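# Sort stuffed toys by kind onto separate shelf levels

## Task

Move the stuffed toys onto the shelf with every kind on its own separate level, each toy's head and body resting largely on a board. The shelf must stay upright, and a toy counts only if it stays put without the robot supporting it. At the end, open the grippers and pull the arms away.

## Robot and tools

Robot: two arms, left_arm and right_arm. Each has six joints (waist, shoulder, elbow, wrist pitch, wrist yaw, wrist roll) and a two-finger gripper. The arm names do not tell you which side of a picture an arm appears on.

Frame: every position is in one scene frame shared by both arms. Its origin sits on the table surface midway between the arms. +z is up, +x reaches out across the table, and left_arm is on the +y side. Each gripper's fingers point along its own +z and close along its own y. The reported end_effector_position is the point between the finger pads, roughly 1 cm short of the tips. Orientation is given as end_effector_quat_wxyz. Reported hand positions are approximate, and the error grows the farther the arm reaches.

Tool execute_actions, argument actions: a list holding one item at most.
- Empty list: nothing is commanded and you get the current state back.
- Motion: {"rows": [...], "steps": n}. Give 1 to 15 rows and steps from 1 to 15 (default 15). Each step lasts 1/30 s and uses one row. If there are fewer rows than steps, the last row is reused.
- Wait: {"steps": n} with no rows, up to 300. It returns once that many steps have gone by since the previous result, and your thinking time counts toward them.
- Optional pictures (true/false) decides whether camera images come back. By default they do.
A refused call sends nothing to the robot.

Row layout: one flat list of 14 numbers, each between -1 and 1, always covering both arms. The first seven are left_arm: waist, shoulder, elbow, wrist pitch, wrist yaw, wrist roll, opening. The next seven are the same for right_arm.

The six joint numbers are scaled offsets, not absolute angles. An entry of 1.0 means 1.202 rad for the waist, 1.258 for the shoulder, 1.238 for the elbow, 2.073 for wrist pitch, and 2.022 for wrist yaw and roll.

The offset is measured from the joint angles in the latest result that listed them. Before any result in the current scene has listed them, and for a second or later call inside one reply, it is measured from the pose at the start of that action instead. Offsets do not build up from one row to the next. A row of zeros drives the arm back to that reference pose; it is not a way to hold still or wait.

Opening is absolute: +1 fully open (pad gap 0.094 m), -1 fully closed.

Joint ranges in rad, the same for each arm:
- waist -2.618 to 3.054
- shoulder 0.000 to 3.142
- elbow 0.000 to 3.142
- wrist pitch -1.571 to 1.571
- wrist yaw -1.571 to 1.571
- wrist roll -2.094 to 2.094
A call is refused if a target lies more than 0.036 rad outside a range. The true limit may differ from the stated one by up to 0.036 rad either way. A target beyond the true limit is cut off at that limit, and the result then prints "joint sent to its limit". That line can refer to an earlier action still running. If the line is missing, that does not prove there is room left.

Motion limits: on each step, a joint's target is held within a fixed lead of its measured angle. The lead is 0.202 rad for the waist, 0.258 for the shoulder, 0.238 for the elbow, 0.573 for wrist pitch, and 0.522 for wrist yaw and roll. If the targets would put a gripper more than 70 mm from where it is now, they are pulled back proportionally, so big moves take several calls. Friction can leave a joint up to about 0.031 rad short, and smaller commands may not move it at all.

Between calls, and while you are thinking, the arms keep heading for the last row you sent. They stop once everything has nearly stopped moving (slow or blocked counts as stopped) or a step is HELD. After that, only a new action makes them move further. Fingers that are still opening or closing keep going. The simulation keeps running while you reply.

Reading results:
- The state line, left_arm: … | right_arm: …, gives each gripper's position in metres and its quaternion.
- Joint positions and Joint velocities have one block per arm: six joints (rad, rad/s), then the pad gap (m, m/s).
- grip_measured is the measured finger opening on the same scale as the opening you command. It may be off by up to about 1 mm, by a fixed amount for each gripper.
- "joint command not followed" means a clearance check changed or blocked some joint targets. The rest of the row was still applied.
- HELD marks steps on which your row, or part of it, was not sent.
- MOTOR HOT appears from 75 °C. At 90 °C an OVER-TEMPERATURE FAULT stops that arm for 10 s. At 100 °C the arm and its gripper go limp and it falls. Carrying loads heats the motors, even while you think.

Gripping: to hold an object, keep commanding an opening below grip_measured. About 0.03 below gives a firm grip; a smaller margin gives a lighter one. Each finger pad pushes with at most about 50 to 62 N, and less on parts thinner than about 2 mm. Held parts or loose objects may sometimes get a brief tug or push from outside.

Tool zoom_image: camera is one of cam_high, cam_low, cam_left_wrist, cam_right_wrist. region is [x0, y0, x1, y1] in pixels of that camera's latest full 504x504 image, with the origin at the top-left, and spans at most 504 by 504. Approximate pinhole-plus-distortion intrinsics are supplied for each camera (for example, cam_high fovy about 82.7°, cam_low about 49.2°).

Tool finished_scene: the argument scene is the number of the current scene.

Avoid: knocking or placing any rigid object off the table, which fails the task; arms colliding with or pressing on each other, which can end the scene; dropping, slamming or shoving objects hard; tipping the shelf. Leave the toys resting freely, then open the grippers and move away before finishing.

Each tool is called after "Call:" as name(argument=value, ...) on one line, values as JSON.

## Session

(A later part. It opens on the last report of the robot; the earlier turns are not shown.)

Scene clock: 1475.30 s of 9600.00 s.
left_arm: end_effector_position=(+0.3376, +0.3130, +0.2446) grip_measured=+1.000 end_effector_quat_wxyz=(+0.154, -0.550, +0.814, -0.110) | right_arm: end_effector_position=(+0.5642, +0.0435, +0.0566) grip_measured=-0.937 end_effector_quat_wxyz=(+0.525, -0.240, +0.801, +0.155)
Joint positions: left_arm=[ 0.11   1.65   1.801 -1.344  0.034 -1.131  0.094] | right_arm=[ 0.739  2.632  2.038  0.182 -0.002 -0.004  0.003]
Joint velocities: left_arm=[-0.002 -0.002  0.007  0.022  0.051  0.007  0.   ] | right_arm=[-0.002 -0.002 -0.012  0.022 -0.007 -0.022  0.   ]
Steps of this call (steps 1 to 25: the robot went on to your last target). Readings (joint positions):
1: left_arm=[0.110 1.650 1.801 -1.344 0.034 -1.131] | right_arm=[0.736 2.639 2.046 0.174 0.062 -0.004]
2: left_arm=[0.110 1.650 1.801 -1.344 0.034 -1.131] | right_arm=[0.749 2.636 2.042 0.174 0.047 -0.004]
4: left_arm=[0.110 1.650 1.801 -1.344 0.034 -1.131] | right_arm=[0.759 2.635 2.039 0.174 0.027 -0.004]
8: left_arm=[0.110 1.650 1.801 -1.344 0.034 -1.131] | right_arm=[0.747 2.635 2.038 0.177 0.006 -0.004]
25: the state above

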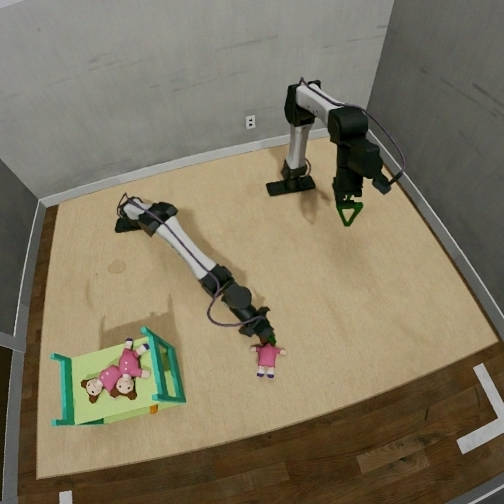

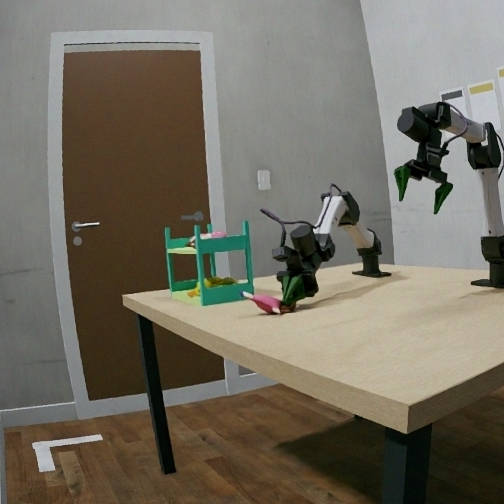

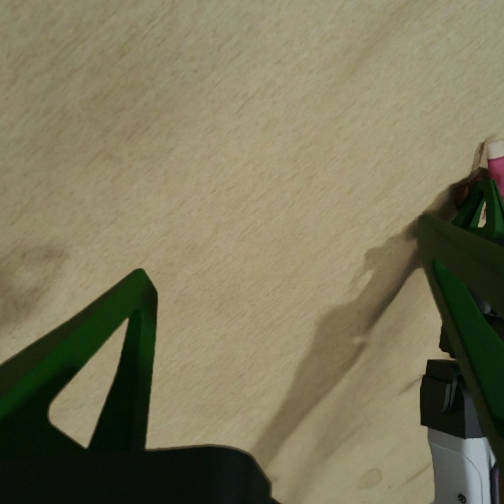

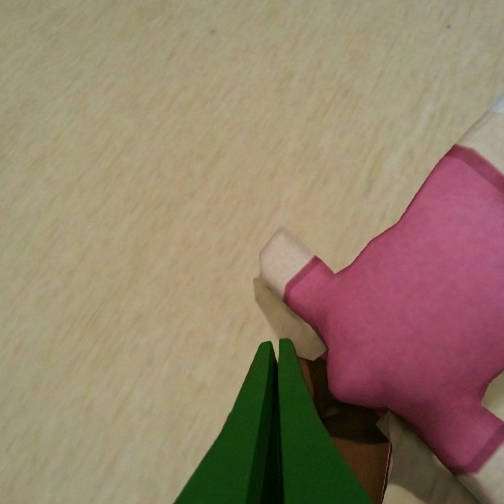

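Call:
execute_actions(actions=[{"rows":[[0,0,0,0,0,0,1,0,-0.04,-0.07,0.02,0,0,-0.94],[0,0,0,0,0,0,1,0,-0.08,-0.14,0.03,0,0,-0.94],[0,0,0,0,0,0,1,0,-0.12,-0.21,0.05,0,0,-0.94],[0,0,0,0,0,0,1,0,-0.16,-0.28,0.07,0,0,-0.94],[0,0,0,0,0,0,1,0,-0.2,-0.35,0.08,0,0,-0.94],[0,0,0,0,0,0,1,0,-0.24,-0.42,0.1,0,0,-0.94],[0,0,0,0,0,0,1,0,-0.28,-0.49,0.12,0,0,-0.94],[0,0,0,0,0,0,1,0,-0.32,-0.56,0.13,0,0,-0.94],[0,0,0,0,0,0,1,0,-0.36,-0.63,0.15,0,0,-0.94],[0,0,0,0,0,0,1,0,-0.4,-0.7,0.17,0,0,-0.94],[0,0,0,0,0,0,1,0,-0.43,-0.77,0.18,0,0,-0.94],[0,0,0,0,0,0,1,0,-0.46,-0.84,0.2,0,0,-0.94],[0,0,0,0,0,0,1,0,-0.49,-0.91,0.22,0,0,-0.94],[0,0,0,0,0,0,1,0,-0.51,-0.98,0.23,0,0,-0.94]],"steps":15}], pictures=false)

Call:
execute_actions(actions=[{"steps":45}])

Scene clock: 1489.30 s of 9600.00 s.
left_arm: end_effector_position=(+0.3376, +0.3130, +0.2446) grip_measured=+1.000 end_effector_quat_wxyz=(+0.154, -0.550, +0.814, -0.110) | right_arm: end_effector_position=(+0.4101, -0.0568, +0.0558) grip_measured=-0.937 end_effector_quat_wxyz=(+0.496, -0.246, +0.820, +0.147)
Joint positions: left_arm=[ 0.11   1.65   1.801 -1.344  0.034 -1.131  0.094] | right_arm=[ 0.739  2.022  0.983  0.556 -0.002 -0.004  0.003]
Joint velocities: left_arm=[-0.012 -0.027 -0.002  0.037  0.007  0.037  0.   ] | right_arm=[ 0.007 -0.872 -2.137  1.092 -0.022  0.007  0.   ]
Steps of this call (steps 1 to 15: the robot went on to your last target; steps 16 to 90: nothing new was sent; then 10.50 s passed at rest; steps 91 to 105: all 15 steps of this action). Readings (joint positions):
91: left_arm=[0.110 1.650 1.801 -1.344 0.034 -1.131] | right_arm=[0.739 2.627 2.027 0.191 -0.002 -0.004]
92: left_arm=[0.110 1.650 1.801 -1.344 0.034 -1.131] | right_arm=[0.739 2.609 1.990 0.209 -0.002 -0.004]
94: left_arm=[0.110 1.650 1.801 -1.344 0.034 -1.131] | right_arm=[0.739 2.536 1.855 0.253 -0.002 -0.004]
98: left_arm=[0.110 1.650 1.801 -1.344 0.034 -1.131] | right_arm=[0.739 2.342 1.533 0.339 -0.002 -0.004]
105: the state above

Scene clock: 1490.80 s of 9600.00 s.
left_arm: end_effector_position=(+0.3376, +0.3130, +0.2446) grip_measured=+1.000 end_effector_quat_wxyz=(+0.154, -0.550, +0.814, -0.110) | right_arm: end_effector_position=(+0.3892, -0.0700, +0.0452) grip_measured=-0.937 end_effector_quat_wxyz=(+0.500, -0.245, +0.817, +0.149)
Joint positions: left_arm=[ 0.11   1.65   1.801 -1.344  0.034 -1.131  0.094] | right_arm=[ 0.739  1.992  0.853  0.665 -0.004 -0.004  0.003]
Joint velocities: left_arm=[-0.002 -0.007  0.017  0.022 -0.007  0.007  0.   ] | right_arm=[-0.007 -0.012  0.002  0.007 -0.022 -0.022 -0.001]
Steps of this call (steps 1 to 30: the robot went on to your last target; steps 31 to 45: nothing new was sent). Readings (joint positions):
1: left_arm=[0.110 1.650 1.801 -1.344 0.034 -1.131] | right_arm=[0.739 2.000 0.920 0.582 -0.002 -0.004]
2: left_arm=[0.110 1.650 1.801 -1.344 0.034 -1.131] | right_arm=[0.739 1.992 0.880 0.603 -0.003 -0.004]
4: left_arm=[0.110 1.650 1.801 -1.344 0.034 -1.131] | right_arm=[0.739 1.992 0.854 0.641 -0.003 -0.004]
8: left_arm=[0.110 1.650 1.801 -1.344 0.034 -1.131] | right_arm=[0.739 1.992 0.853 0.661 -0.004 -0.004]
45: the state above
All arms were judged still, so your last target was given up. Only a new action makes them travel on or press farther. Fingers that are still opening or closing keep moving.

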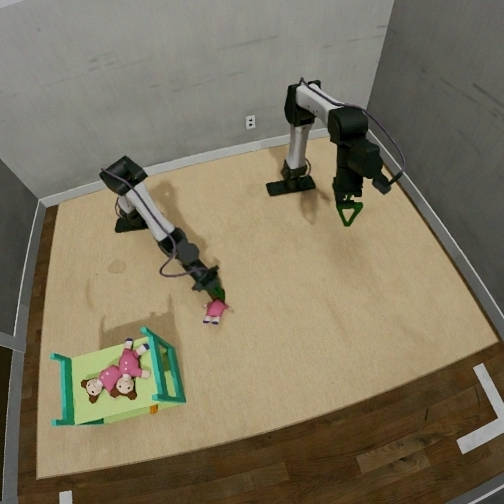

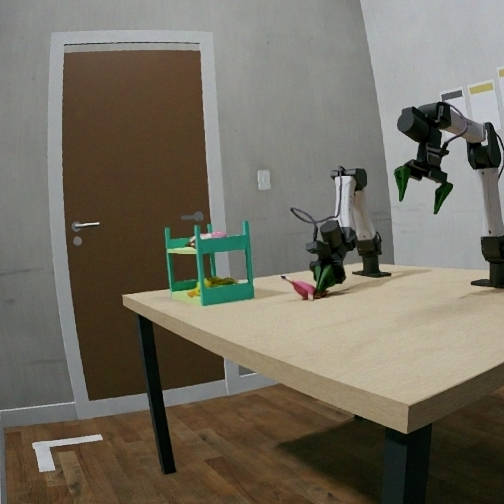

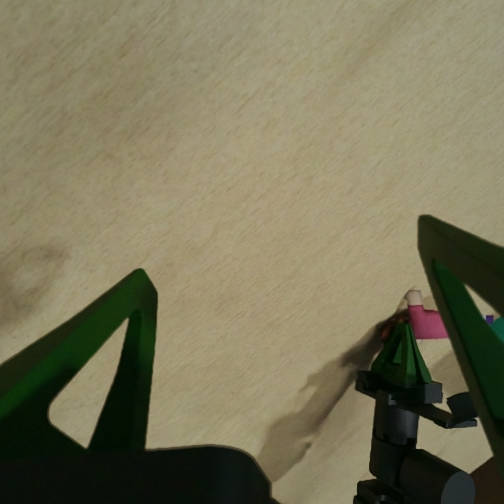

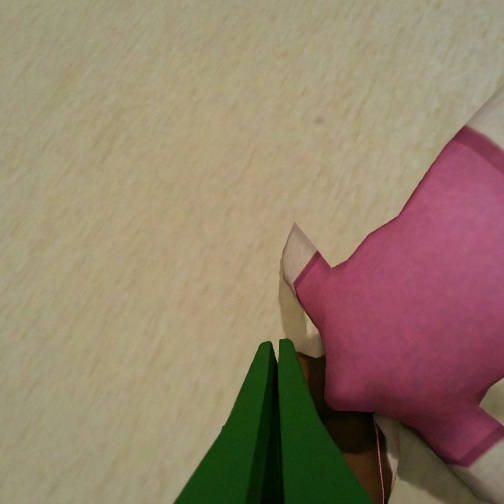

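Call:
execute_actions(actions=[{"rows":[[0,0,0,0,0,0,1,0,0,0,0,0,0,-0.5],[0,0,0,0,0,0,1,0,0,0,0,0,0,0.2],[0,0,0,0,0,0,1,0,-0.03,0,0,0,0,1],[0,0,0,0,0,0,1,0,-0.06,0.1,0,0,0,1],[0,0,0,0,0,0,1,0,-0.08,0.2,-0.05,0,0,1],[0,0,0,0,0,0,1,0,-0.08,0.35,-0.15,0,0,1],[0,0,0,0,0,0,1,-0.03,-0.05,0.5,-0.3,0,0,1],[0,0,0,0,0,0,1,-0.066,0,0.65,-0.45,0,0,1],[0,0,0,0,0,0,1,-0.066,0.1,0.8,-0.6,0,0,1],[0,0,0,0,0,0,1,-0.066,0.22,1,-0.77,0,0,1]],"steps":15}], pictures=false)

Call:
execute_actions(actions=[{"steps":50}])

Scene clock: 1505.30 s of 9600.00 s.
left_arm: end_effector_position=(+0.3376, +0.3130, +0.2446) grip_measured=+1.000 end_effector_quat_wxyz=(+0.154, -0.550, +0.814, -0.110) | right_arm: end_effector_position=(+0.4782, -0.0627, +0.0446) grip_measured=+1.000 end_effector_quat_wxyz=(+0.357, -0.235, +0.899, +0.094)
Joint positions: left_arm=[ 0.11   1.65   1.801 -1.344  0.034 -1.131  0.094] | right_arm=[ 0.665  2.235  1.596 -0.175 -0.007 -0.004  0.094]
Joint velocities: left_arm=[-0.012 -0.002  0.007 -0.022  0.037  0.095  0.   ] | right_arm=[-0.056  1.277  2.186 -3.319 -0.037  0.051  0.   ]
Steps of this call (steps 1 to 90: nothing new was sent; then 11.00 s passed at rest; steps 91 to 105: all 15 steps of this action). Readings (joint positions):
91: left_arm=[0.110 1.650 1.801 -1.344 0.034 -1.131] | right_arm=[0.739 1.992 0.853 0.666 -0.004 -0.004]
92: left_arm=[0.110 1.650 1.801 -1.344 0.034 -1.131] | right_arm=[0.739 1.992 0.853 0.668 -0.005 -0.004]
94: left_arm=[0.110 1.650 1.801 -1.344 0.034 -1.131] | right_arm=[0.739 1.983 0.862 0.661 -0.005 -0.004]
98: left_arm=[0.110 1.650 1.801 -1.344 0.034 -1.131] | right_arm=[0.729 1.968 1.075 0.392 -0.007 -0.004]
105: the state above

Scene clock: 1506.97 s of 9600.00 s.
left_arm: end_effector_position=(+0.3376, +0.3130, +0.2446) grip_measured=+1.000 end_effector_quat_wxyz=(+0.154, -0.550, +0.814, -0.110) | right_arm: end_effector_position=(+0.4506, -0.0792, +0.1116) grip_measured=+1.000 end_effector_quat_wxyz=(+0.223, -0.243, +0.942, +0.061)
Joint positions: left_arm=[ 0.11   1.65   1.801 -1.344  0.034 -1.131  0.094] | right_arm=[ 0.663  2.267  2.086 -0.923 -0.008 -0.003  0.094]
Joint velocities: left_arm=[ 0.002 -0.012 -0.002  0.066  0.007  0.007  0.   ] | right_arm=[-0.007 -0.027 -0.007  0.037 -0.022  0.007  0.   ]
Steps of this call (steps 1 to 45: the robot went on to your last target; steps 46 to 50: nothing new was sent). Readings (joint positions):
1: left_arm=[0.110 1.650 1.801 -1.344 0.034 -1.131] | right_arm=[0.664 2.272 1.668 -0.287 -0.007 -0.004]
2: left_arm=[0.110 1.650 1.801 -1.344 0.034 -1.131] | right_arm=[0.663 2.293 1.740 -0.386 -0.008 -0.003]
4: left_arm=[0.110 1.650 1.801 -1.344 0.034 -1.131] | right_arm=[0.663 2.305 1.881 -0.591 -0.008 -0.003]
8: left_arm=[0.110 1.650 1.801 -1.344 0.034 -1.131] | right_arm=[0.663 2.278 2.062 -0.770 -0.008 -0.003]
50: the state above
All arms were judged still, so your last target was given up. Only a new action makes them travel on or press farther. Fingers that are still opening or closing keep moving.

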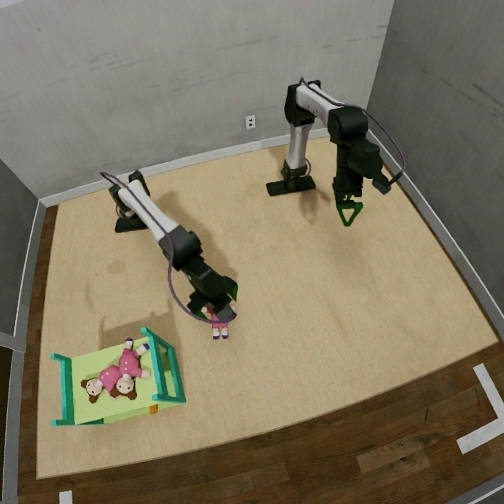

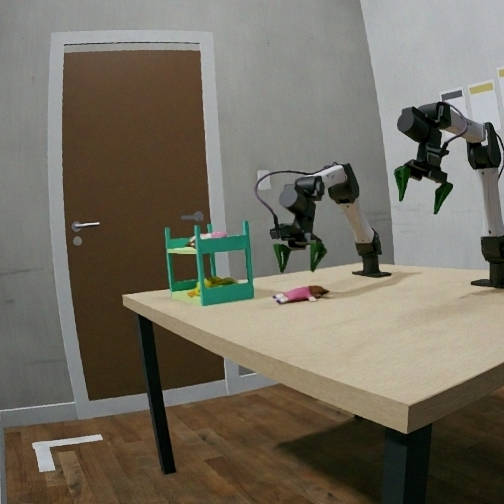

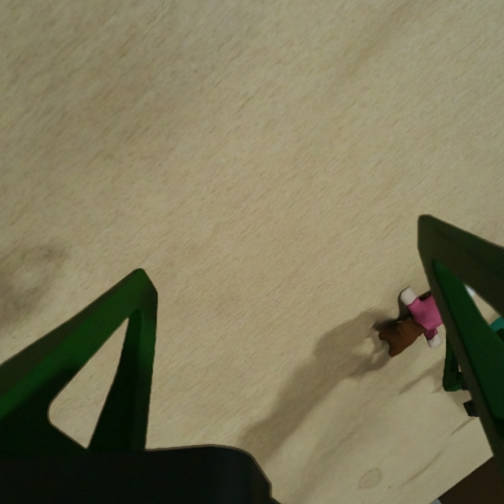

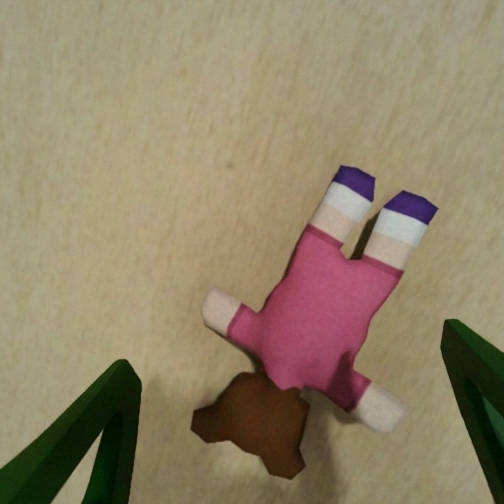

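Call:
execute_actions(actions=[{"rows":[[0,0,0,0,0,0,1,-0.025,0,0,0.05,0,0.1,1],[0,0,0,0,0,0,1,-0.025,0,0,0.1,0,0.2,1],[0,0,0,0,0,0,1,-0.025,0,-0.03,0.15,0,0.2,1],[0,0,0,0,0,0,1,-0.025,0.04,-0.06,0.19,0,0.2,1],[0,0,0,0,0,0,1,-0.025,0.08,-0.08,0.19,0,0.2,1],[0,0,0,0,0,0,1,-0.025,0.11,-0.1,0.19,0,0.2,1]],"steps":15}], pictures=false)

Call:
execute_actions(actions=[{"steps":20}])

Scene clock: 1521.27 s of 9600.00 s.
left_arm: end_effector_position=(+0.3376, +0.3130, +0.2446) grip_measured=+1.000 end_effector_quat_wxyz=(+0.154, -0.550, +0.814, -0.110) | right_arm: end_effector_position=(+0.5037, -0.0668, +0.0459) grip_measured=+1.000 end_effector_quat_wxyz=(+0.275, -0.053, +0.952, +0.124)
Joint positions: left_arm=[ 0.11   1.65   1.801 -1.344  0.034 -1.131  0.094] | right_arm=[ 0.641  2.4    1.981 -0.539  0.001  0.367  0.094]
Joint velocities: left_arm=[ 0.007 -0.007  0.007 -0.037 -0.022 -0.037  0.   ] | right_arm=[-0.032 -0.007 -0.007 -0.066  0.007  0.081  0.   ]
Steps of this call (steps 1 to 90: nothing new was sent; then 10.80 s passed at rest; steps 91 to 105: all 15 steps of this action). Readings (joint positions):
91: left_arm=[0.110 1.650 1.801 -1.344 0.034 -1.131] | right_arm=[0.662 2.267 2.086 -0.917 -0.008 0.023]
92: left_arm=[0.110 1.650 1.801 -1.344 0.034 -1.131] | right_arm=[0.660 2.267 2.086 -0.894 -0.008 0.083]
94: left_arm=[0.110 1.650 1.801 -1.344 0.034 -1.131] | right_arm=[0.652 2.268 2.071 -0.795 -0.008 0.195]
98: left_arm=[0.110 1.650 1.801 -1.344 0.034 -1.131] | right_arm=[0.640 2.326 2.026 -0.621 -0.008 0.304]
105: the state above

Scene clock: 1521.93 s of 9600.00 s.
left_arm: end_effector_position=(+0.3376, +0.3130, +0.2446) grip_measured=+1.000 end_effector_quat_wxyz=(+0.154, -0.550, +0.814, -0.110) | right_arm: end_effector_position=(+0.5037, -0.0673, +0.0448) grip_measured=+1.000 end_effector_quat_wxyz=(+0.273, -0.042, +0.953, +0.126)
Joint positions: left_arm=[ 0.11   1.65   1.801 -1.344  0.034 -1.131  0.094] | right_arm=[ 0.64   2.402  1.981 -0.539  0.001  0.39   0.094]
Joint velocities: left_arm=[ 0.012  0.002 -0.022 -0.037 -0.022 -0.007  0.   ] | right_arm=[ 0.002 -0.002 -0.027  0.007 -0.051  0.022  0.   ]
Steps of this call (steps 1 to 20: the robot went on to your last target). Readings (joint positions):
1: left_arm=[0.110 1.650 1.801 -1.344 0.034 -1.131] | right_arm=[0.640 2.401 1.981 -0.539 0.001 0.372]
2: left_arm=[0.110 1.650 1.801 -1.344 0.034 -1.131] | right_arm=[0.640 2.402 1.981 -0.539 0.001 0.376]
4: left_arm=[0.110 1.650 1.801 -1.344 0.034 -1.131] | right_arm=[0.640 2.402 1.981 -0.539 0.001 0.381]
8: left_arm=[0.110 1.650 1.801 -1.344 0.034 -1.131] | right_arm=[0.640 2.402 1.981 -0.539 0.001 0.386]
20: the state above

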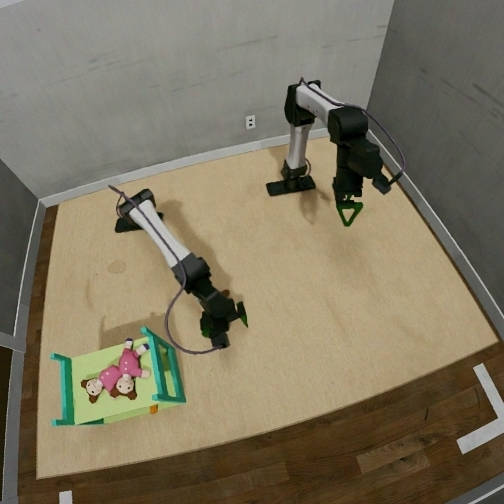

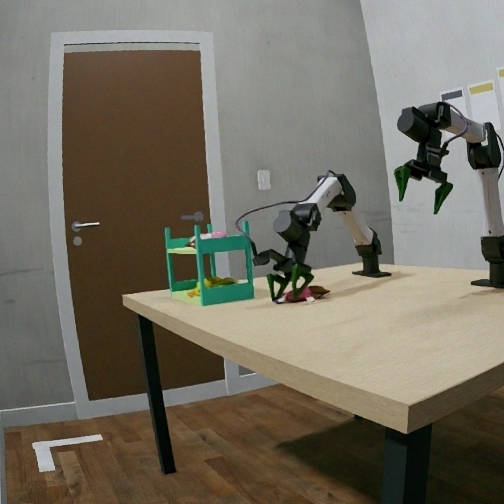

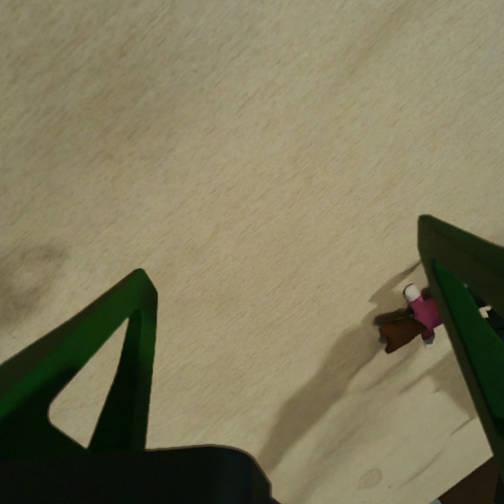

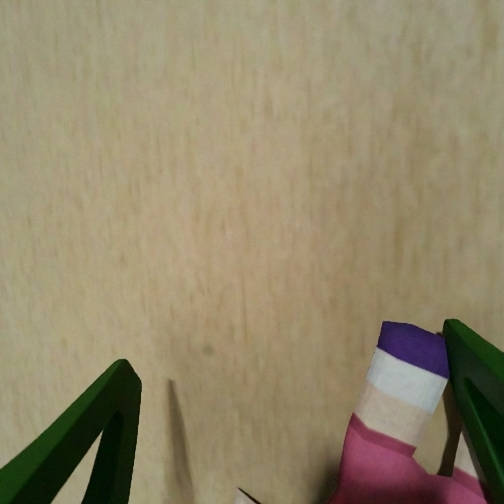

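Call:
execute_actions(actions=[{"rows":[[0,0,0,0,0,0,1,0,-0.06,0,0,0,0,1],[0,0,0,0,0,0,1,0,-0.13,0,0,0,0,1],[0,0,0,0,0,0,1,-0.02,-0.2,-0.05,0,0,0,1],[0,0,0,0,0,0,1,-0.045,-0.22,-0.12,0.02,0,0,1],[0,0,0,0,0,0,1,-0.045,-0.22,-0.18,0.02,0,0,1],[0,0,0,0,0,0,1,-0.045,-0.22,-0.226,0.02,0,0,1],[0,0,0,0,0,0,1,-0.045,-0.22,-0.226,0.02,0,0,1],[0,0,0,0,0,0,1,-0.045,-0.18,-0.226,0.02,0,0,1]],"steps":15}], pictures=false)

Call:
execute_actions(actions=[{"steps":20}])

Scene clock: 1534.53 s of 9600.00 s.
left_arm: end_effector_position=(+0.3376, +0.3130, +0.2446) grip_measured=+1.000 end_effector_quat_wxyz=(+0.154, -0.550, +0.814, -0.110) | right_arm: end_effector_position=(+0.4777, -0.1160, +0.0827) grip_measured=+1.000 end_effector_quat_wxyz=(+0.284, -0.016, +0.951, +0.122)
Joint positions: left_arm=[ 0.11   1.65   1.801 -1.344  0.034 -1.131  0.094] | right_arm=[ 0.584  2.165  1.722 -0.498  0.     0.39   0.094]
Joint velocities: left_arm=[ 0.012 -0.002  0.017 -0.037 -0.037 -0.037  0.   ] | right_arm=[-0.012  0.232 -0.129 -0.081 -0.007  0.037  0.   ]
Steps of this call (steps 1 to 15: the robot went on to your last target; steps 16 to 90: nothing new was sent; then 9.10 s passed at rest; steps 91 to 105: all 15 steps of this action). Readings (joint positions):
91: left_arm=[0.110 1.650 1.801 -1.344 0.034 -1.131] | right_arm=[0.640 2.398 1.981 -0.539 0.001 0.390]
92: left_arm=[0.110 1.650 1.801 -1.344 0.034 -1.131] | right_arm=[0.640 2.389 1.980 -0.545 0.001 0.390]
94: left_arm=[0.110 1.650 1.801 -1.344 0.034 -1.131] | right_arm=[0.638 2.334 1.941 -0.543 0.001 0.390]
98: left_arm=[0.110 1.650 1.801 -1.344 0.034 -1.131] | right_arm=[0.606 2.141 1.758 -0.520 0.000 0.390]
105: the state above

Scene clock: 1535.20 s of 9600.00 s.
left_arm: end_effector_position=(+0.3376, +0.3130, +0.2446) grip_measured=+1.000 end_effector_quat_wxyz=(+0.154, -0.550, +0.814, -0.110) | right_arm: end_effector_position=(+0.4736, -0.1179, +0.0681) grip_measured=+1.000 end_effector_quat_wxyz=(+0.269, -0.016, +0.956, +0.116)
Joint positions: left_arm=[ 0.11   1.65   1.801 -1.344  0.034 -1.131  0.094] | right_arm=[ 0.584  2.183  1.712 -0.504  0.     0.39   0.094]
Joint velocities: left_arm=[ 0.017 -0.007 -0.022 -0.022 -0.051 -0.037  0.   ] | right_arm=[ 0.022  0.012 -0.027 -0.022  0.007 -0.007  0.   ]
Steps of this call (steps 1 to 20: the robot went on to your last target). Readings (joint positions):
1: left_arm=[0.110 1.650 1.801 -1.344 0.034 -1.131] | right_arm=[0.584 2.172 1.718 -0.500 0.000 0.390]
2: left_arm=[0.110 1.650 1.801 -1.344 0.034 -1.131] | right_arm=[0.584 2.178 1.715 -0.501 0.000 0.390]
4: left_arm=[0.110 1.650 1.801 -1.344 0.034 -1.131] | right_arm=[0.584 2.183 1.712 -0.504 0.000 0.390]
8: left_arm=[0.110 1.650 1.801 -1.344 0.034 -1.131] | right_arm=[0.584 2.183 1.712 -0.504 0.000 0.390]
20: the state above

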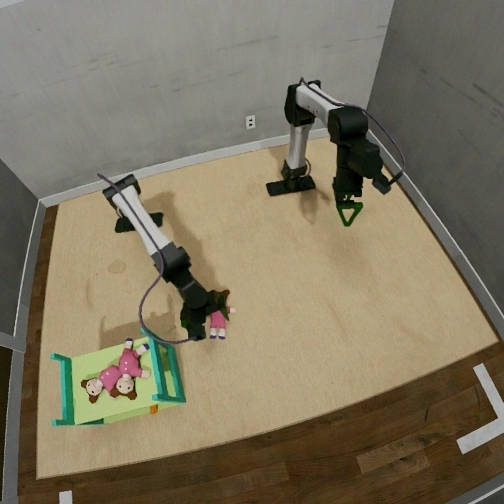

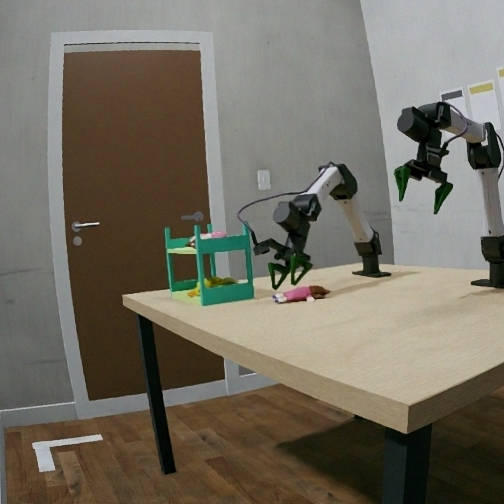

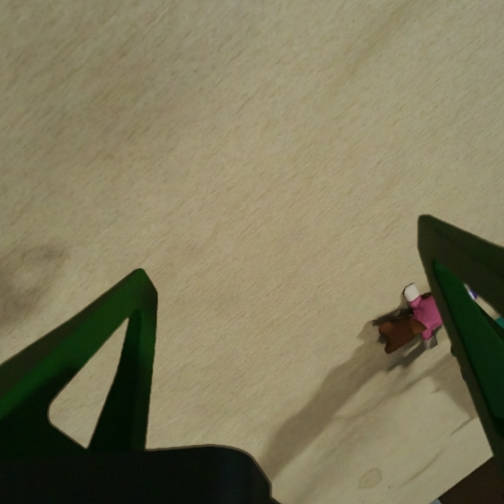

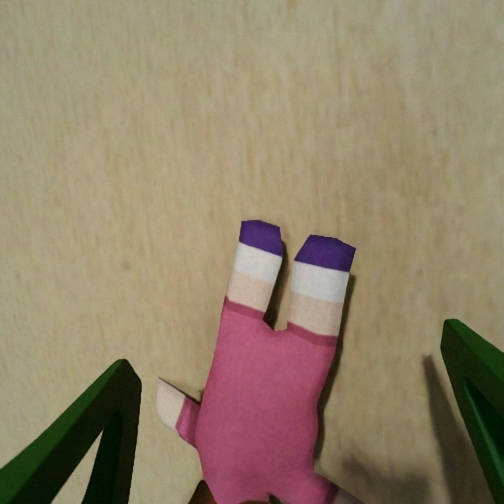

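Call:
execute_actions(actions=[{"rows":[[0,0,0,0,0,0,1,0.008,0,-0.02,-0.02,0,0,1],[0,0,0,0,0,0,1,0.008,0,-0.05,-0.04,0,0,1],[0,0,0,0,0,0,1,0.008,0.02,-0.06,-0.05,0,0,1],[0,0,0,0,0,0,1,0.008,0.04,-0.06,-0.05,0,0,1],[0,0,0,0,0,0,1,0.008,0.06,-0.06,-0.05,0,0,0.6]],"steps":15}], pictures=false)

Call:
execute_actions(actions=[{"steps":10}])

Scene clock: 1542.53 s of 9600.00 s.
left_arm: end_effector_position=(+0.3376, +0.3130, +0.2446) grip_measured=+1.000 end_effector_quat_wxyz=(+0.154, -0.550, +0.814, -0.110) | right_arm: end_effector_position=(+0.4525, -0.1262, +0.0321) grip_measured=+0.601 end_effector_quat_wxyz=(+0.220, -0.019, +0.971, +0.089)
Joint positions: left_arm=[ 0.11   1.65   1.801 -1.344  0.034 -1.131  0.094] | right_arm=[ 0.59   2.213  1.672 -0.55   0.011  0.387  0.075]
Joint velocities: left_arm=[-0.002 -0.002 -0.022  0.037  0.007 -0.007  0.   ] | right_arm=[-0.002 -0.017  0.007  0.022  0.007  0.007  0.   ]
Steps of this call (steps 1 to 15: the robot went on to your last target; steps 16 to 90: nothing new was sent; then 3.83 s passed at rest; steps 91 to 105: all 15 steps of this action). Readings (joint positions):
91: left_arm=[0.110 1.650 1.801 -1.344 0.034 -1.131] | right_arm=[0.584 2.183 1.712 -0.506 0.000 0.390]
92: left_arm=[0.110 1.650 1.801 -1.344 0.034 -1.131] | right_arm=[0.584 2.183 1.707 -0.511 0.000 0.390]
94: left_arm=[0.110 1.650 1.801 -1.344 0.034 -1.131] | right_arm=[0.584 2.185 1.686 -0.530 0.000 0.390]
98: left_arm=[0.110 1.650 1.801 -1.344 0.034 -1.131] | right_arm=[0.589 2.210 1.672 -0.550 0.009 0.388]
105: the state above

Scene clock: 1542.87 s of 9600.00 s.
left_arm: end_effector_position=(+0.3376, +0.3130, +0.2446) grip_measured=+1.000 end_effector_quat_wxyz=(+0.154, -0.550, +0.814, -0.110) | right_arm: end_effector_position=(+0.4525, -0.1262, +0.0321) grip_measured=+0.601 end_effector_quat_wxyz=(+0.220, -0.019, +0.971, +0.089)
Joint positions: left_arm=[ 0.11   1.65   1.801 -1.344  0.034 -1.131  0.094] | right_arm=[ 0.59   2.213  1.672 -0.55   0.011  0.387  0.075]
Joint velocities: left_arm=[ 0.002 -0.017 -0.017 -0.066 -0.022  0.051  0.   ] | right_arm=[-0.017  0.002 -0.002  0.007  0.022 -0.037 -0.001]
Steps of this call (steps 1 to 10: the robot went on to your last target). Readings (joint positions):
1: left_arm=[0.110 1.650 1.801 -1.344 0.034 -1.131] | right_arm=[0.590 2.213 1.672 -0.550 0.011 0.387]
2: left_arm=[0.110 1.650 1.801 -1.344 0.034 -1.131] | right_arm=[0.590 2.213 1.672 -0.550 0.011 0.387]
4: left_arm=[0.110 1.650 1.801 -1.344 0.034 -1.131] | right_arm=[0.590 2.213 1.672 -0.550 0.011 0.387]
8: left_arm=[0.110 1.650 1.801 -1.344 0.034 -1.131] | right_arm=[0.590 2.213 1.672 -0.550 0.011 0.387]
10: the state above

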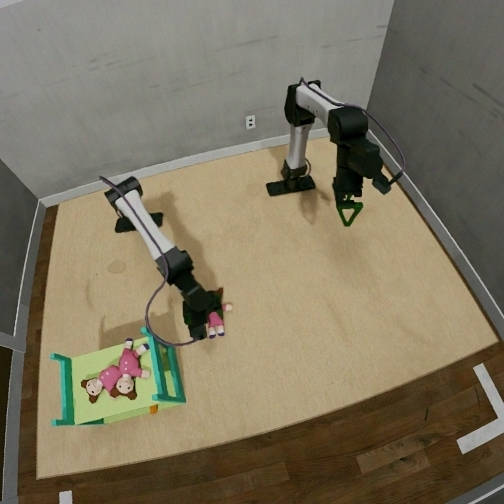

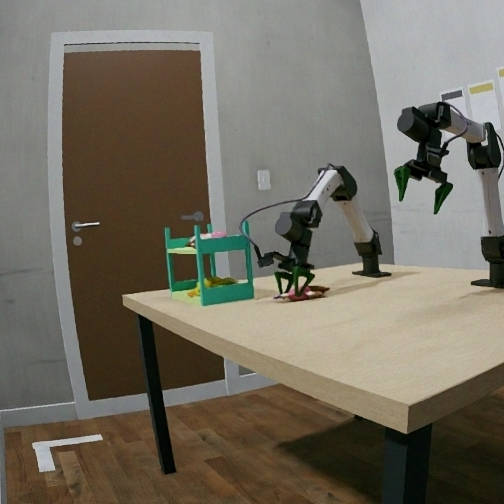

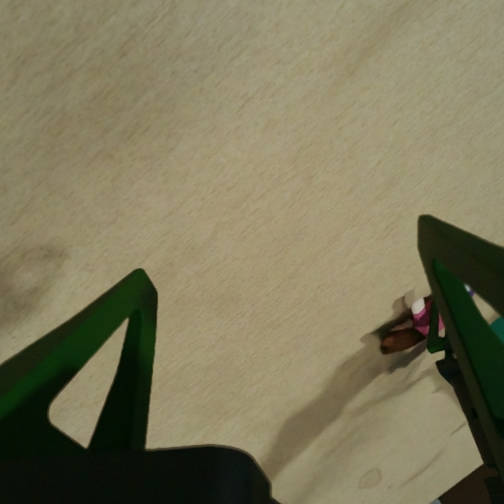

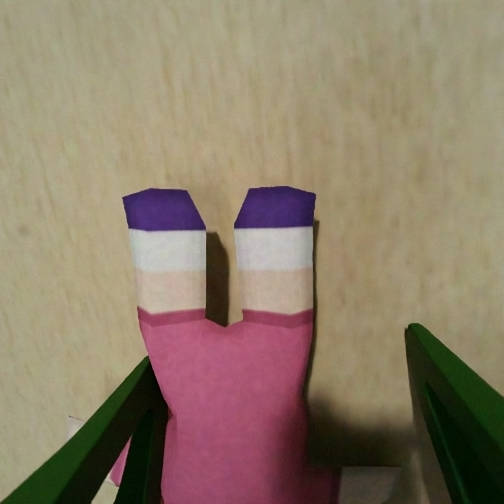

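Good; lower slightly, close, then lift.

Call:
execute_actions(actions=[{"rows":[[0,0,0,0,0,0,1,0,0.03,0,0,0,0,0.3],[0,0,0,0,0,0,1,0,0.03,0,0,0,0,0],[0,0,0,0,0,0,1,0,0.03,0,0,0,0,-0.4],[0,0,0,0,0,0,1,0,0.03,0,0,0,0,-0.7],[0,0,0,0,0,0,1,0,0.03,0,0,0,0,-0.92],[0,0,0,0,0,0,1,0,0.03,0,0,0,0,-0.92],[0,0,0,0,0,0,1,0,0.03,0,0,0,0,-0.92],[0,0,0,0,0,0,1,0,0.03,0,0,0,0,-0.92],[0,0,0,0,0,0,1,0,0.03,0,0,0,0,-0.92],[0,0,0,0,0,0,1,0,0.03,0,0,0,0,-0.92],[0,0,0,0,0,0,1,0,-0.1,0,0,0,0,-0.92],[0,0,0,0,0,0,1,0,-0.25,-0.05,0,0,0,-0.92],[0,0,0,0,0,0,1,0,-0.4,-0.15,0,0,-0.05,-0.92],[0,0,0,0,0,0,1,0,-0.55,-0.28,0.03,0,-0.12,-0.92],[0,0,0,0,0,0,1,0,-0.72,-0.42,0.05,0,-0.19,-0.92]],"steps":15}], pictures=false)

Call:
execute_actions(actions=[{"steps":45}])

Scene clock: 1556.40 s of 9600.00 s.
left_arm: end_effector_position=(+0.3376, +0.3130, +0.2446) grip_measured=+1.000 end_effector_quat_wxyz=(+0.154, -0.550, +0.814, -0.110) | right_arm: end_effector_position=(+0.4216, -0.1408, +0.0754) grip_measured=-0.908 end_effector_quat_wxyz=(+0.257, -0.067, +0.960, +0.089)
Joint positions: left_arm=[ 0.11   1.65   1.801 -1.344  0.034 -1.131  0.094] | right_arm=[ 0.59   1.99   1.47  -0.501  0.013  0.284  0.004]
Joint velocities: left_arm=[-0.012  0.012 -0.007 -0.051 -0.022  0.037  0.   ] | right_arm=[-0.002 -2.498 -2.43   0.374  0.037 -1.795 -0.001]
Steps of this call (steps 1 to 15: the robot went on to your last target; steps 16 to 90: nothing new was sent; then 10.03 s passed at rest; steps 91 to 105: all 15 steps of this action). Readings (joint positions):
91: left_arm=[0.110 1.650 1.801 -1.344 0.034 -1.131] | right_arm=[0.590 2.213 1.672 -0.547 0.013 0.387]
92: left_arm=[0.110 1.650 1.801 -1.344 0.034 -1.131] | right_arm=[0.590 2.214 1.672 -0.543 0.015 0.387]
94: left_arm=[0.110 1.650 1.801 -1.344 0.034 -1.131] | right_arm=[0.590 2.218 1.672 -0.538 0.015 0.387]
98: left_arm=[0.110 1.650 1.801 -1.344 0.034 -1.131] | right_arm=[0.590 2.219 1.672 -0.532 0.013 0.387]
105: the state above

Scene clock: 1557.90 s of 9600.00 s.
left_arm: end_effector_position=(+0.3376, +0.3130, +0.2446) grip_measured=+1.000 end_effector_quat_wxyz=(+0.154, -0.550, +0.814, -0.110) | right_arm: end_effector_position=(+0.3362, -0.1797, +0.2557) grip_measured=-0.908 end_effector_quat_wxyz=(+0.460, -0.178, +0.865, +0.097)
Joint positions: left_arm=[ 0.11   1.65   1.801 -1.344  0.034 -1.131  0.094] | right_arm=[ 0.59   1.301  1.161 -0.453  0.013  0.014  0.004]
Joint velocities: left_arm=[-0.017  0.012 -0.007 -0.081  0.095 -0.007  0.   ] | right_arm=[-0.017 -0.007 -0.017 -0.022 -0.095  0.022  0.001]
Steps of this call (steps 1 to 45: the robot went on to your last target). Readings (joint positions):
1: left_arm=[0.110 1.650 1.801 -1.344 0.034 -1.131] | right_arm=[0.590 1.903 1.389 -0.491 0.013 0.229]
2: left_arm=[0.110 1.650 1.801 -1.344 0.034 -1.131] | right_arm=[0.590 1.814 1.311 -0.482 0.013 0.186]
4: left_arm=[0.110 1.650 1.801 -1.344 0.034 -1.131] | right_arm=[0.590 1.644 1.196 -0.493 0.013 0.124]
8: left_arm=[0.110 1.650 1.801 -1.344 0.034 -1.131] | right_arm=[0.590 1.386 1.161 -0.493 0.013 0.065]
45: the state above
All arms were judged still, so your last target was given up. Only a new action makes them travel on or press farther. Fingers that are still opening or closing keep moving.

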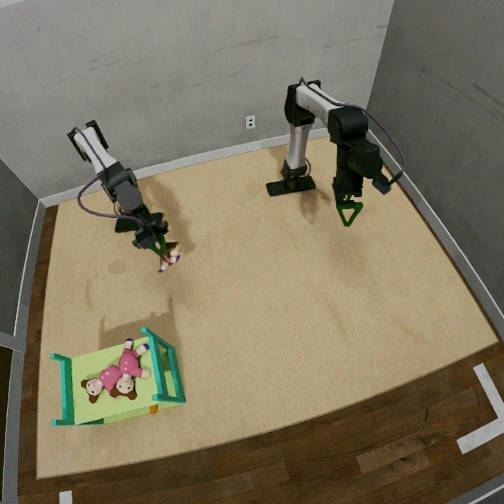

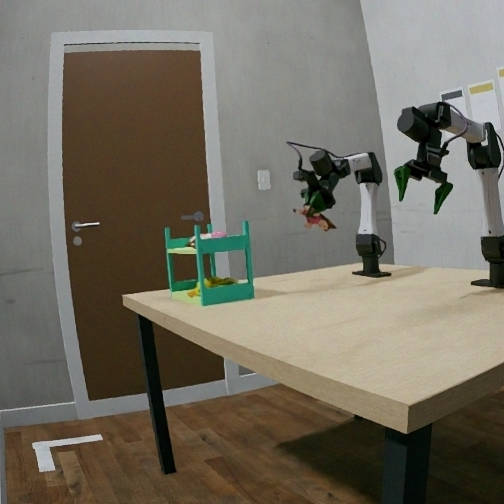

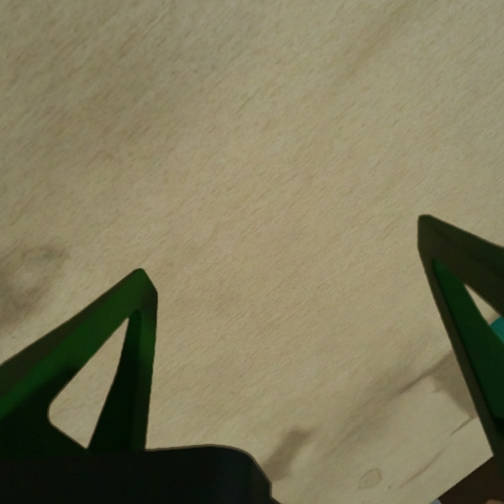

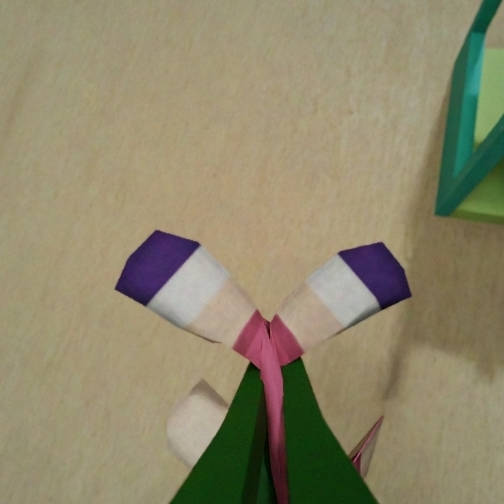

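Call:
execute_actions(actions=[{"rows":[[0,0,0,0,0,0,1,-0.1,0,0,0,0,0,-0.92],[0,0,0,0,0,0,1,-0.2,0,0.1,0,0,0,-0.92],[0,0,0,0,0,0,1,-0.3,0,0.2,0,0,0,-0.92],[0,0,0,0,0,0,1,-0.4,0.05,0.3,0,0,0,-0.92],[0,0,0,0,0,0,1,-0.455,0.1,0.4,0,0,0,-0.92],[0,0,0,0,0,0,1,-0.455,0.2,0.5,0,0,0,-0.92],[0,0,0,0,0,0,1,-0.455,0.3,0.6,0,0,0,-0.92],[0,0,0,0,0,0,1,-0.455,0.4,0.63,0,0,0,-0.92],[0,0,0,0,0,0,1,-0.455,0.5,0.63,0,0,0,-0.92],[0,0,0,0,0,0,1,-0.455,0.57,0.63,0,0,0,-0.92]],"steps":15}], pictures=false)

Call:
execute_actions(actions=[{"steps":45}])

Scene clock: 1574.97 s of 9600.00 s.
left_arm: end_effector_position=(+0.3376, +0.3130, +0.2446) grip_measured=+1.000 end_effector_quat_wxyz=(+0.154, -0.550, +0.814, -0.110) | right_arm: end_effector_position=(+0.5314, -0.4096, +0.3095) grip_measured=-0.908 end_effector_quat_wxyz=(+0.525, +0.055, +0.849, -0.029)
Joint positions: left_arm=[ 0.11   1.65   1.801 -1.344  0.034 -1.131  0.094] | right_arm=[ 0.051  1.885  1.865 -0.444  0.01   0.014  0.004]
Joint velocities: left_arm=[ 0.002  0.012  0.007 -0.051  0.007 -0.022  0.   ] | right_arm=[-0.349  1.897  1.443  0.359  0.037 -0.007  0.   ]
Steps of this call (steps 1 to 90: nothing new was sent; then 13.57 s passed at rest; steps 91 to 105: all 15 steps of this action). Readings (joint positions):
91: left_arm=[0.110 1.650 1.801 -1.344 0.034 -1.131] | right_arm=[0.578 1.301 1.161 -0.453 0.007 0.014]
92: left_arm=[0.110 1.650 1.801 -1.344 0.034 -1.131] | right_arm=[0.544 1.301 1.169 -0.462 -0.001 0.014]
94: left_arm=[0.110 1.650 1.801 -1.344 0.034 -1.131] | right_arm=[0.453 1.317 1.227 -0.490 0.000 0.014]
98: left_arm=[0.110 1.650 1.801 -1.344 0.034 -1.131] | right_arm=[0.272 1.447 1.441 -0.477 0.002 0.014]
105: the state above

Scene clock: 1576.47 s of 9600.00 s.
left_arm: end_effector_position=(+0.3376, +0.3130, +0.2446) grip_measured=+1.000 end_effector_quat_wxyz=(+0.154, -0.550, +0.814, -0.110) | right_arm: end_effector_position=(+0.5555, -0.4210, +0.2416) grip_measured=-0.908 end_effector_quat_wxyz=(+0.469, +0.064, +0.880, -0.031)
Joint positions: left_arm=[ 0.11   1.65   1.801 -1.344  0.034 -1.131  0.094] | right_arm=[ 0.037  2.036  1.912 -0.468  0.012  0.014  0.004]
Joint velocities: left_arm=[ 0.007 -0.002 -0.002  0.007  0.022 -0.037  0.   ] | right_arm=[-0.012  0.012 -0.002 -0.022  0.051  0.007  0.   ]
Steps of this call (steps 1 to 30: the robot went on to your last target; steps 31 to 45: nothing new was sent). Readings (joint positions):
1: left_arm=[0.110 1.650 1.801 -1.344 0.034 -1.131] | right_arm=[0.042 1.942 1.900 -0.431 0.011 0.014]
2: left_arm=[0.110 1.650 1.801 -1.344 0.034 -1.131] | right_arm=[0.037 1.984 1.912 -0.427 0.012 0.014]
4: left_arm=[0.110 1.650 1.801 -1.344 0.034 -1.131] | right_arm=[0.037 2.039 1.912 -0.447 0.012 0.014]
8: left_arm=[0.110 1.650 1.801 -1.344 0.034 -1.131] | right_arm=[0.037 2.062 1.912 -0.468 0.012 0.014]
45: the state above
All arms were judged still, so your last target was given up. Only a new action makes them travel on or press farther. Fingers that are still opening or closing keep moving.

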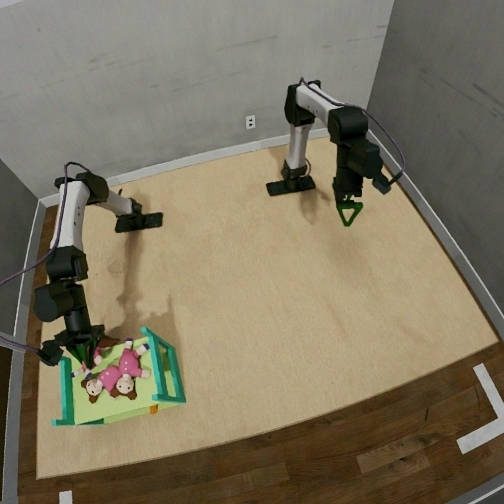

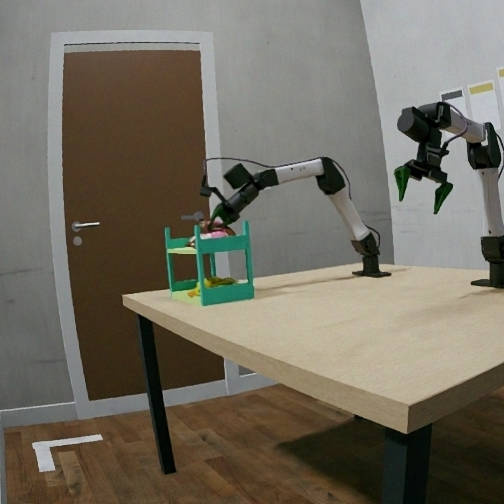

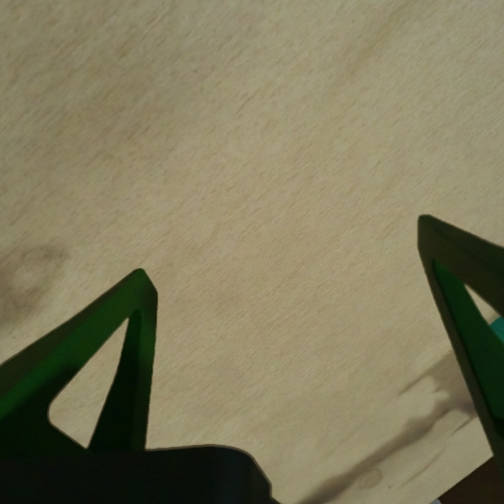

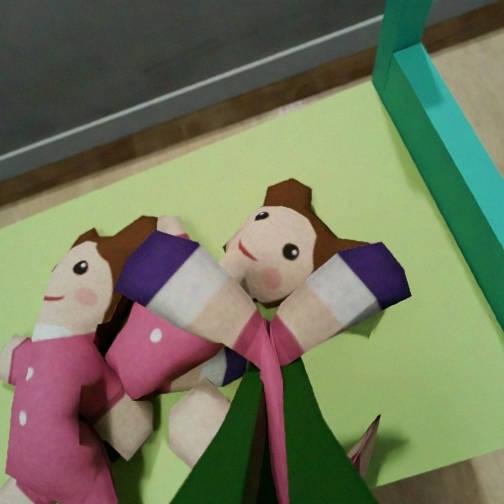

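Call:
execute_actions(actions=[{"rows":[[0,0,0,0,0,0,1,0.033,0,0.08,0.02,0,0,-0.92],[0,0,0,0,0,0,1,0.033,0.04,0.16,0.04,0,0,-0.92],[0,0,0,0,0,0,1,0.033,0.1,0.24,0.04,0,0,-0.92],[0,0,0,0,0,0,1,0.033,0.16,0.3,0.04,0,0,-0.92],[0,0,0,0,0,0,1,0.033,0.22,0.34,0.04,0,0,-0.92],[0,0,0,0,0,0,1,0.033,0.27,0.34,0.04,0,0,-0.92]],"steps":15}], pictures=false)

Call:
execute_actions(actions=[{"steps":25}])

Scene clock: 1592.40 s of 9600.00 s.
left_arm: end_effector_position=(+0.3376, +0.3130, +0.2446) grip_measured=+1.000 end_effector_quat_wxyz=(+0.154, -0.550, +0.814, -0.110) | right_arm: end_effector_position=(+0.6483, -0.4077, +0.2260) grip_measured=-0.908 end_effector_quat_wxyz=(+0.529, +0.046, +0.847, -0.025)
Joint positions: left_arm=[ 0.11   1.65   1.801 -1.344  0.034 -1.131  0.094] | right_arm=[ 0.074  2.397  2.323 -0.38   0.012  0.014  0.004]
Joint velocities: left_arm=[ 0.017 -0.002  0.007  0.066  0.007 -0.037  0.   ] | right_arm=[-0.017 -0.012 -0.012  0.022 -0.007 -0.037  0.001]
Steps of this call (steps 1 to 90: nothing new was sent; then 12.43 s passed at rest; steps 91 to 105: all 15 steps of this action). Readings (joint positions):
91: left_arm=[0.110 1.650 1.801 -1.344 0.034 -1.131] | right_arm=[0.039 2.038 1.922 -0.473 0.012 0.014]
92: left_arm=[0.110 1.650 1.801 -1.344 0.034 -1.131] | right_arm=[0.043 2.053 1.956 -0.482 0.012 0.014]
94: left_arm=[0.110 1.650 1.801 -1.344 0.034 -1.131] | right_arm=[0.055 2.126 2.099 -0.473 0.012 0.014]
98: left_arm=[0.110 1.650 1.801 -1.344 0.034 -1.131] | right_arm=[0.072 2.295 2.320 -0.375 0.012 0.014]
105: the state above

Scene clock: 1593.23 s of 9600.00 s.
left_arm: end_effector_position=(+0.3376, +0.3130, +0.2446) grip_measured=+1.000 end_effector_quat_wxyz=(+0.154, -0.550, +0.814, -0.110) | right_arm: end_effector_position=(+0.6477, -0.4077, +0.2316) grip_measured=-0.908 end_effector_quat_wxyz=(+0.533, +0.046, +0.844, -0.025)
Joint positions: left_arm=[ 0.11   1.65   1.801 -1.344  0.034 -1.131  0.094] | right_arm=[ 0.074  2.39   2.323 -0.378  0.012  0.014  0.004]
Joint velocities: left_arm=[0.002 0.002 0.007 0.037 0.022 0.007 0.   ] | right_arm=[-0.012 -0.002 -0.012  0.037  0.007  0.037  0.   ]
Steps of this call (steps 1 to 15: the robot went on to your last target; steps 16 to 25: nothing new was sent). Readings (joint positions):
1: left_arm=[0.110 1.650 1.801 -1.344 0.034 -1.131] | right_arm=[0.074 2.396 2.323 -0.378 0.012 0.014]
2: left_arm=[0.110 1.650 1.801 -1.344 0.034 -1.131] | right_arm=[0.074 2.393 2.323 -0.378 0.012 0.014]
4: left_arm=[0.110 1.650 1.801 -1.344 0.034 -1.131] | right_arm=[0.074 2.390 2.323 -0.378 0.012 0.014]
8: left_arm=[0.110 1.650 1.801 -1.344 0.034 -1.131] | right_arm=[0.074 2.390 2.323 -0.378 0.012 0.014]
25: the state above
All arms were judged still, so your last target was given up. Only a new action makes them travel on or press farther. Fingers that are still opening or closing keep moving.

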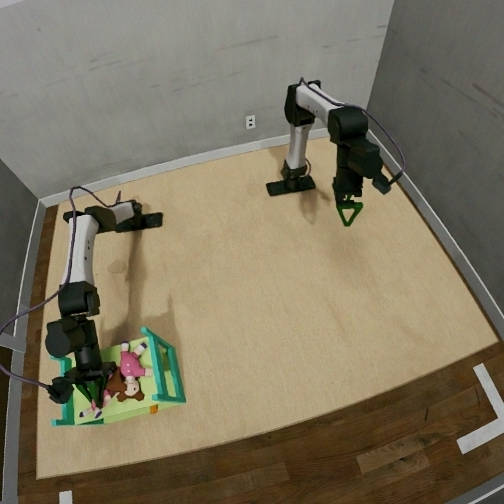

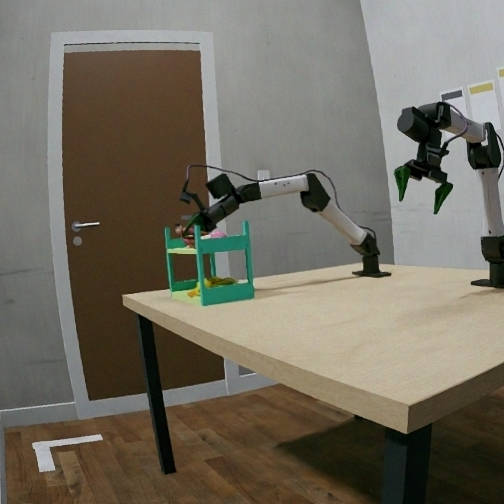

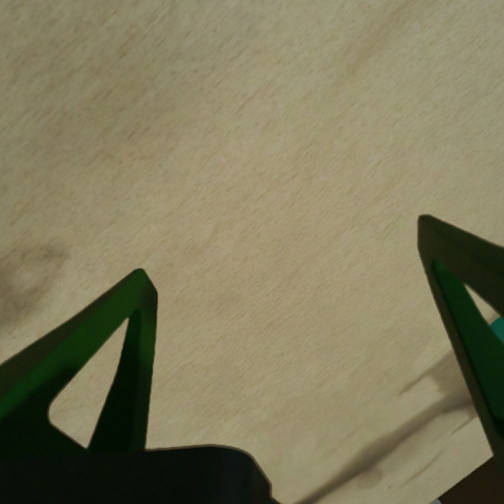

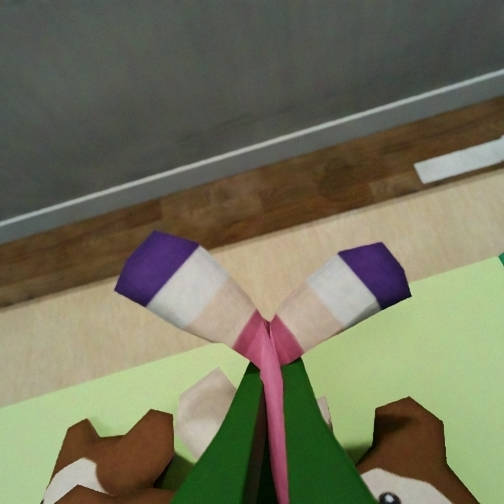

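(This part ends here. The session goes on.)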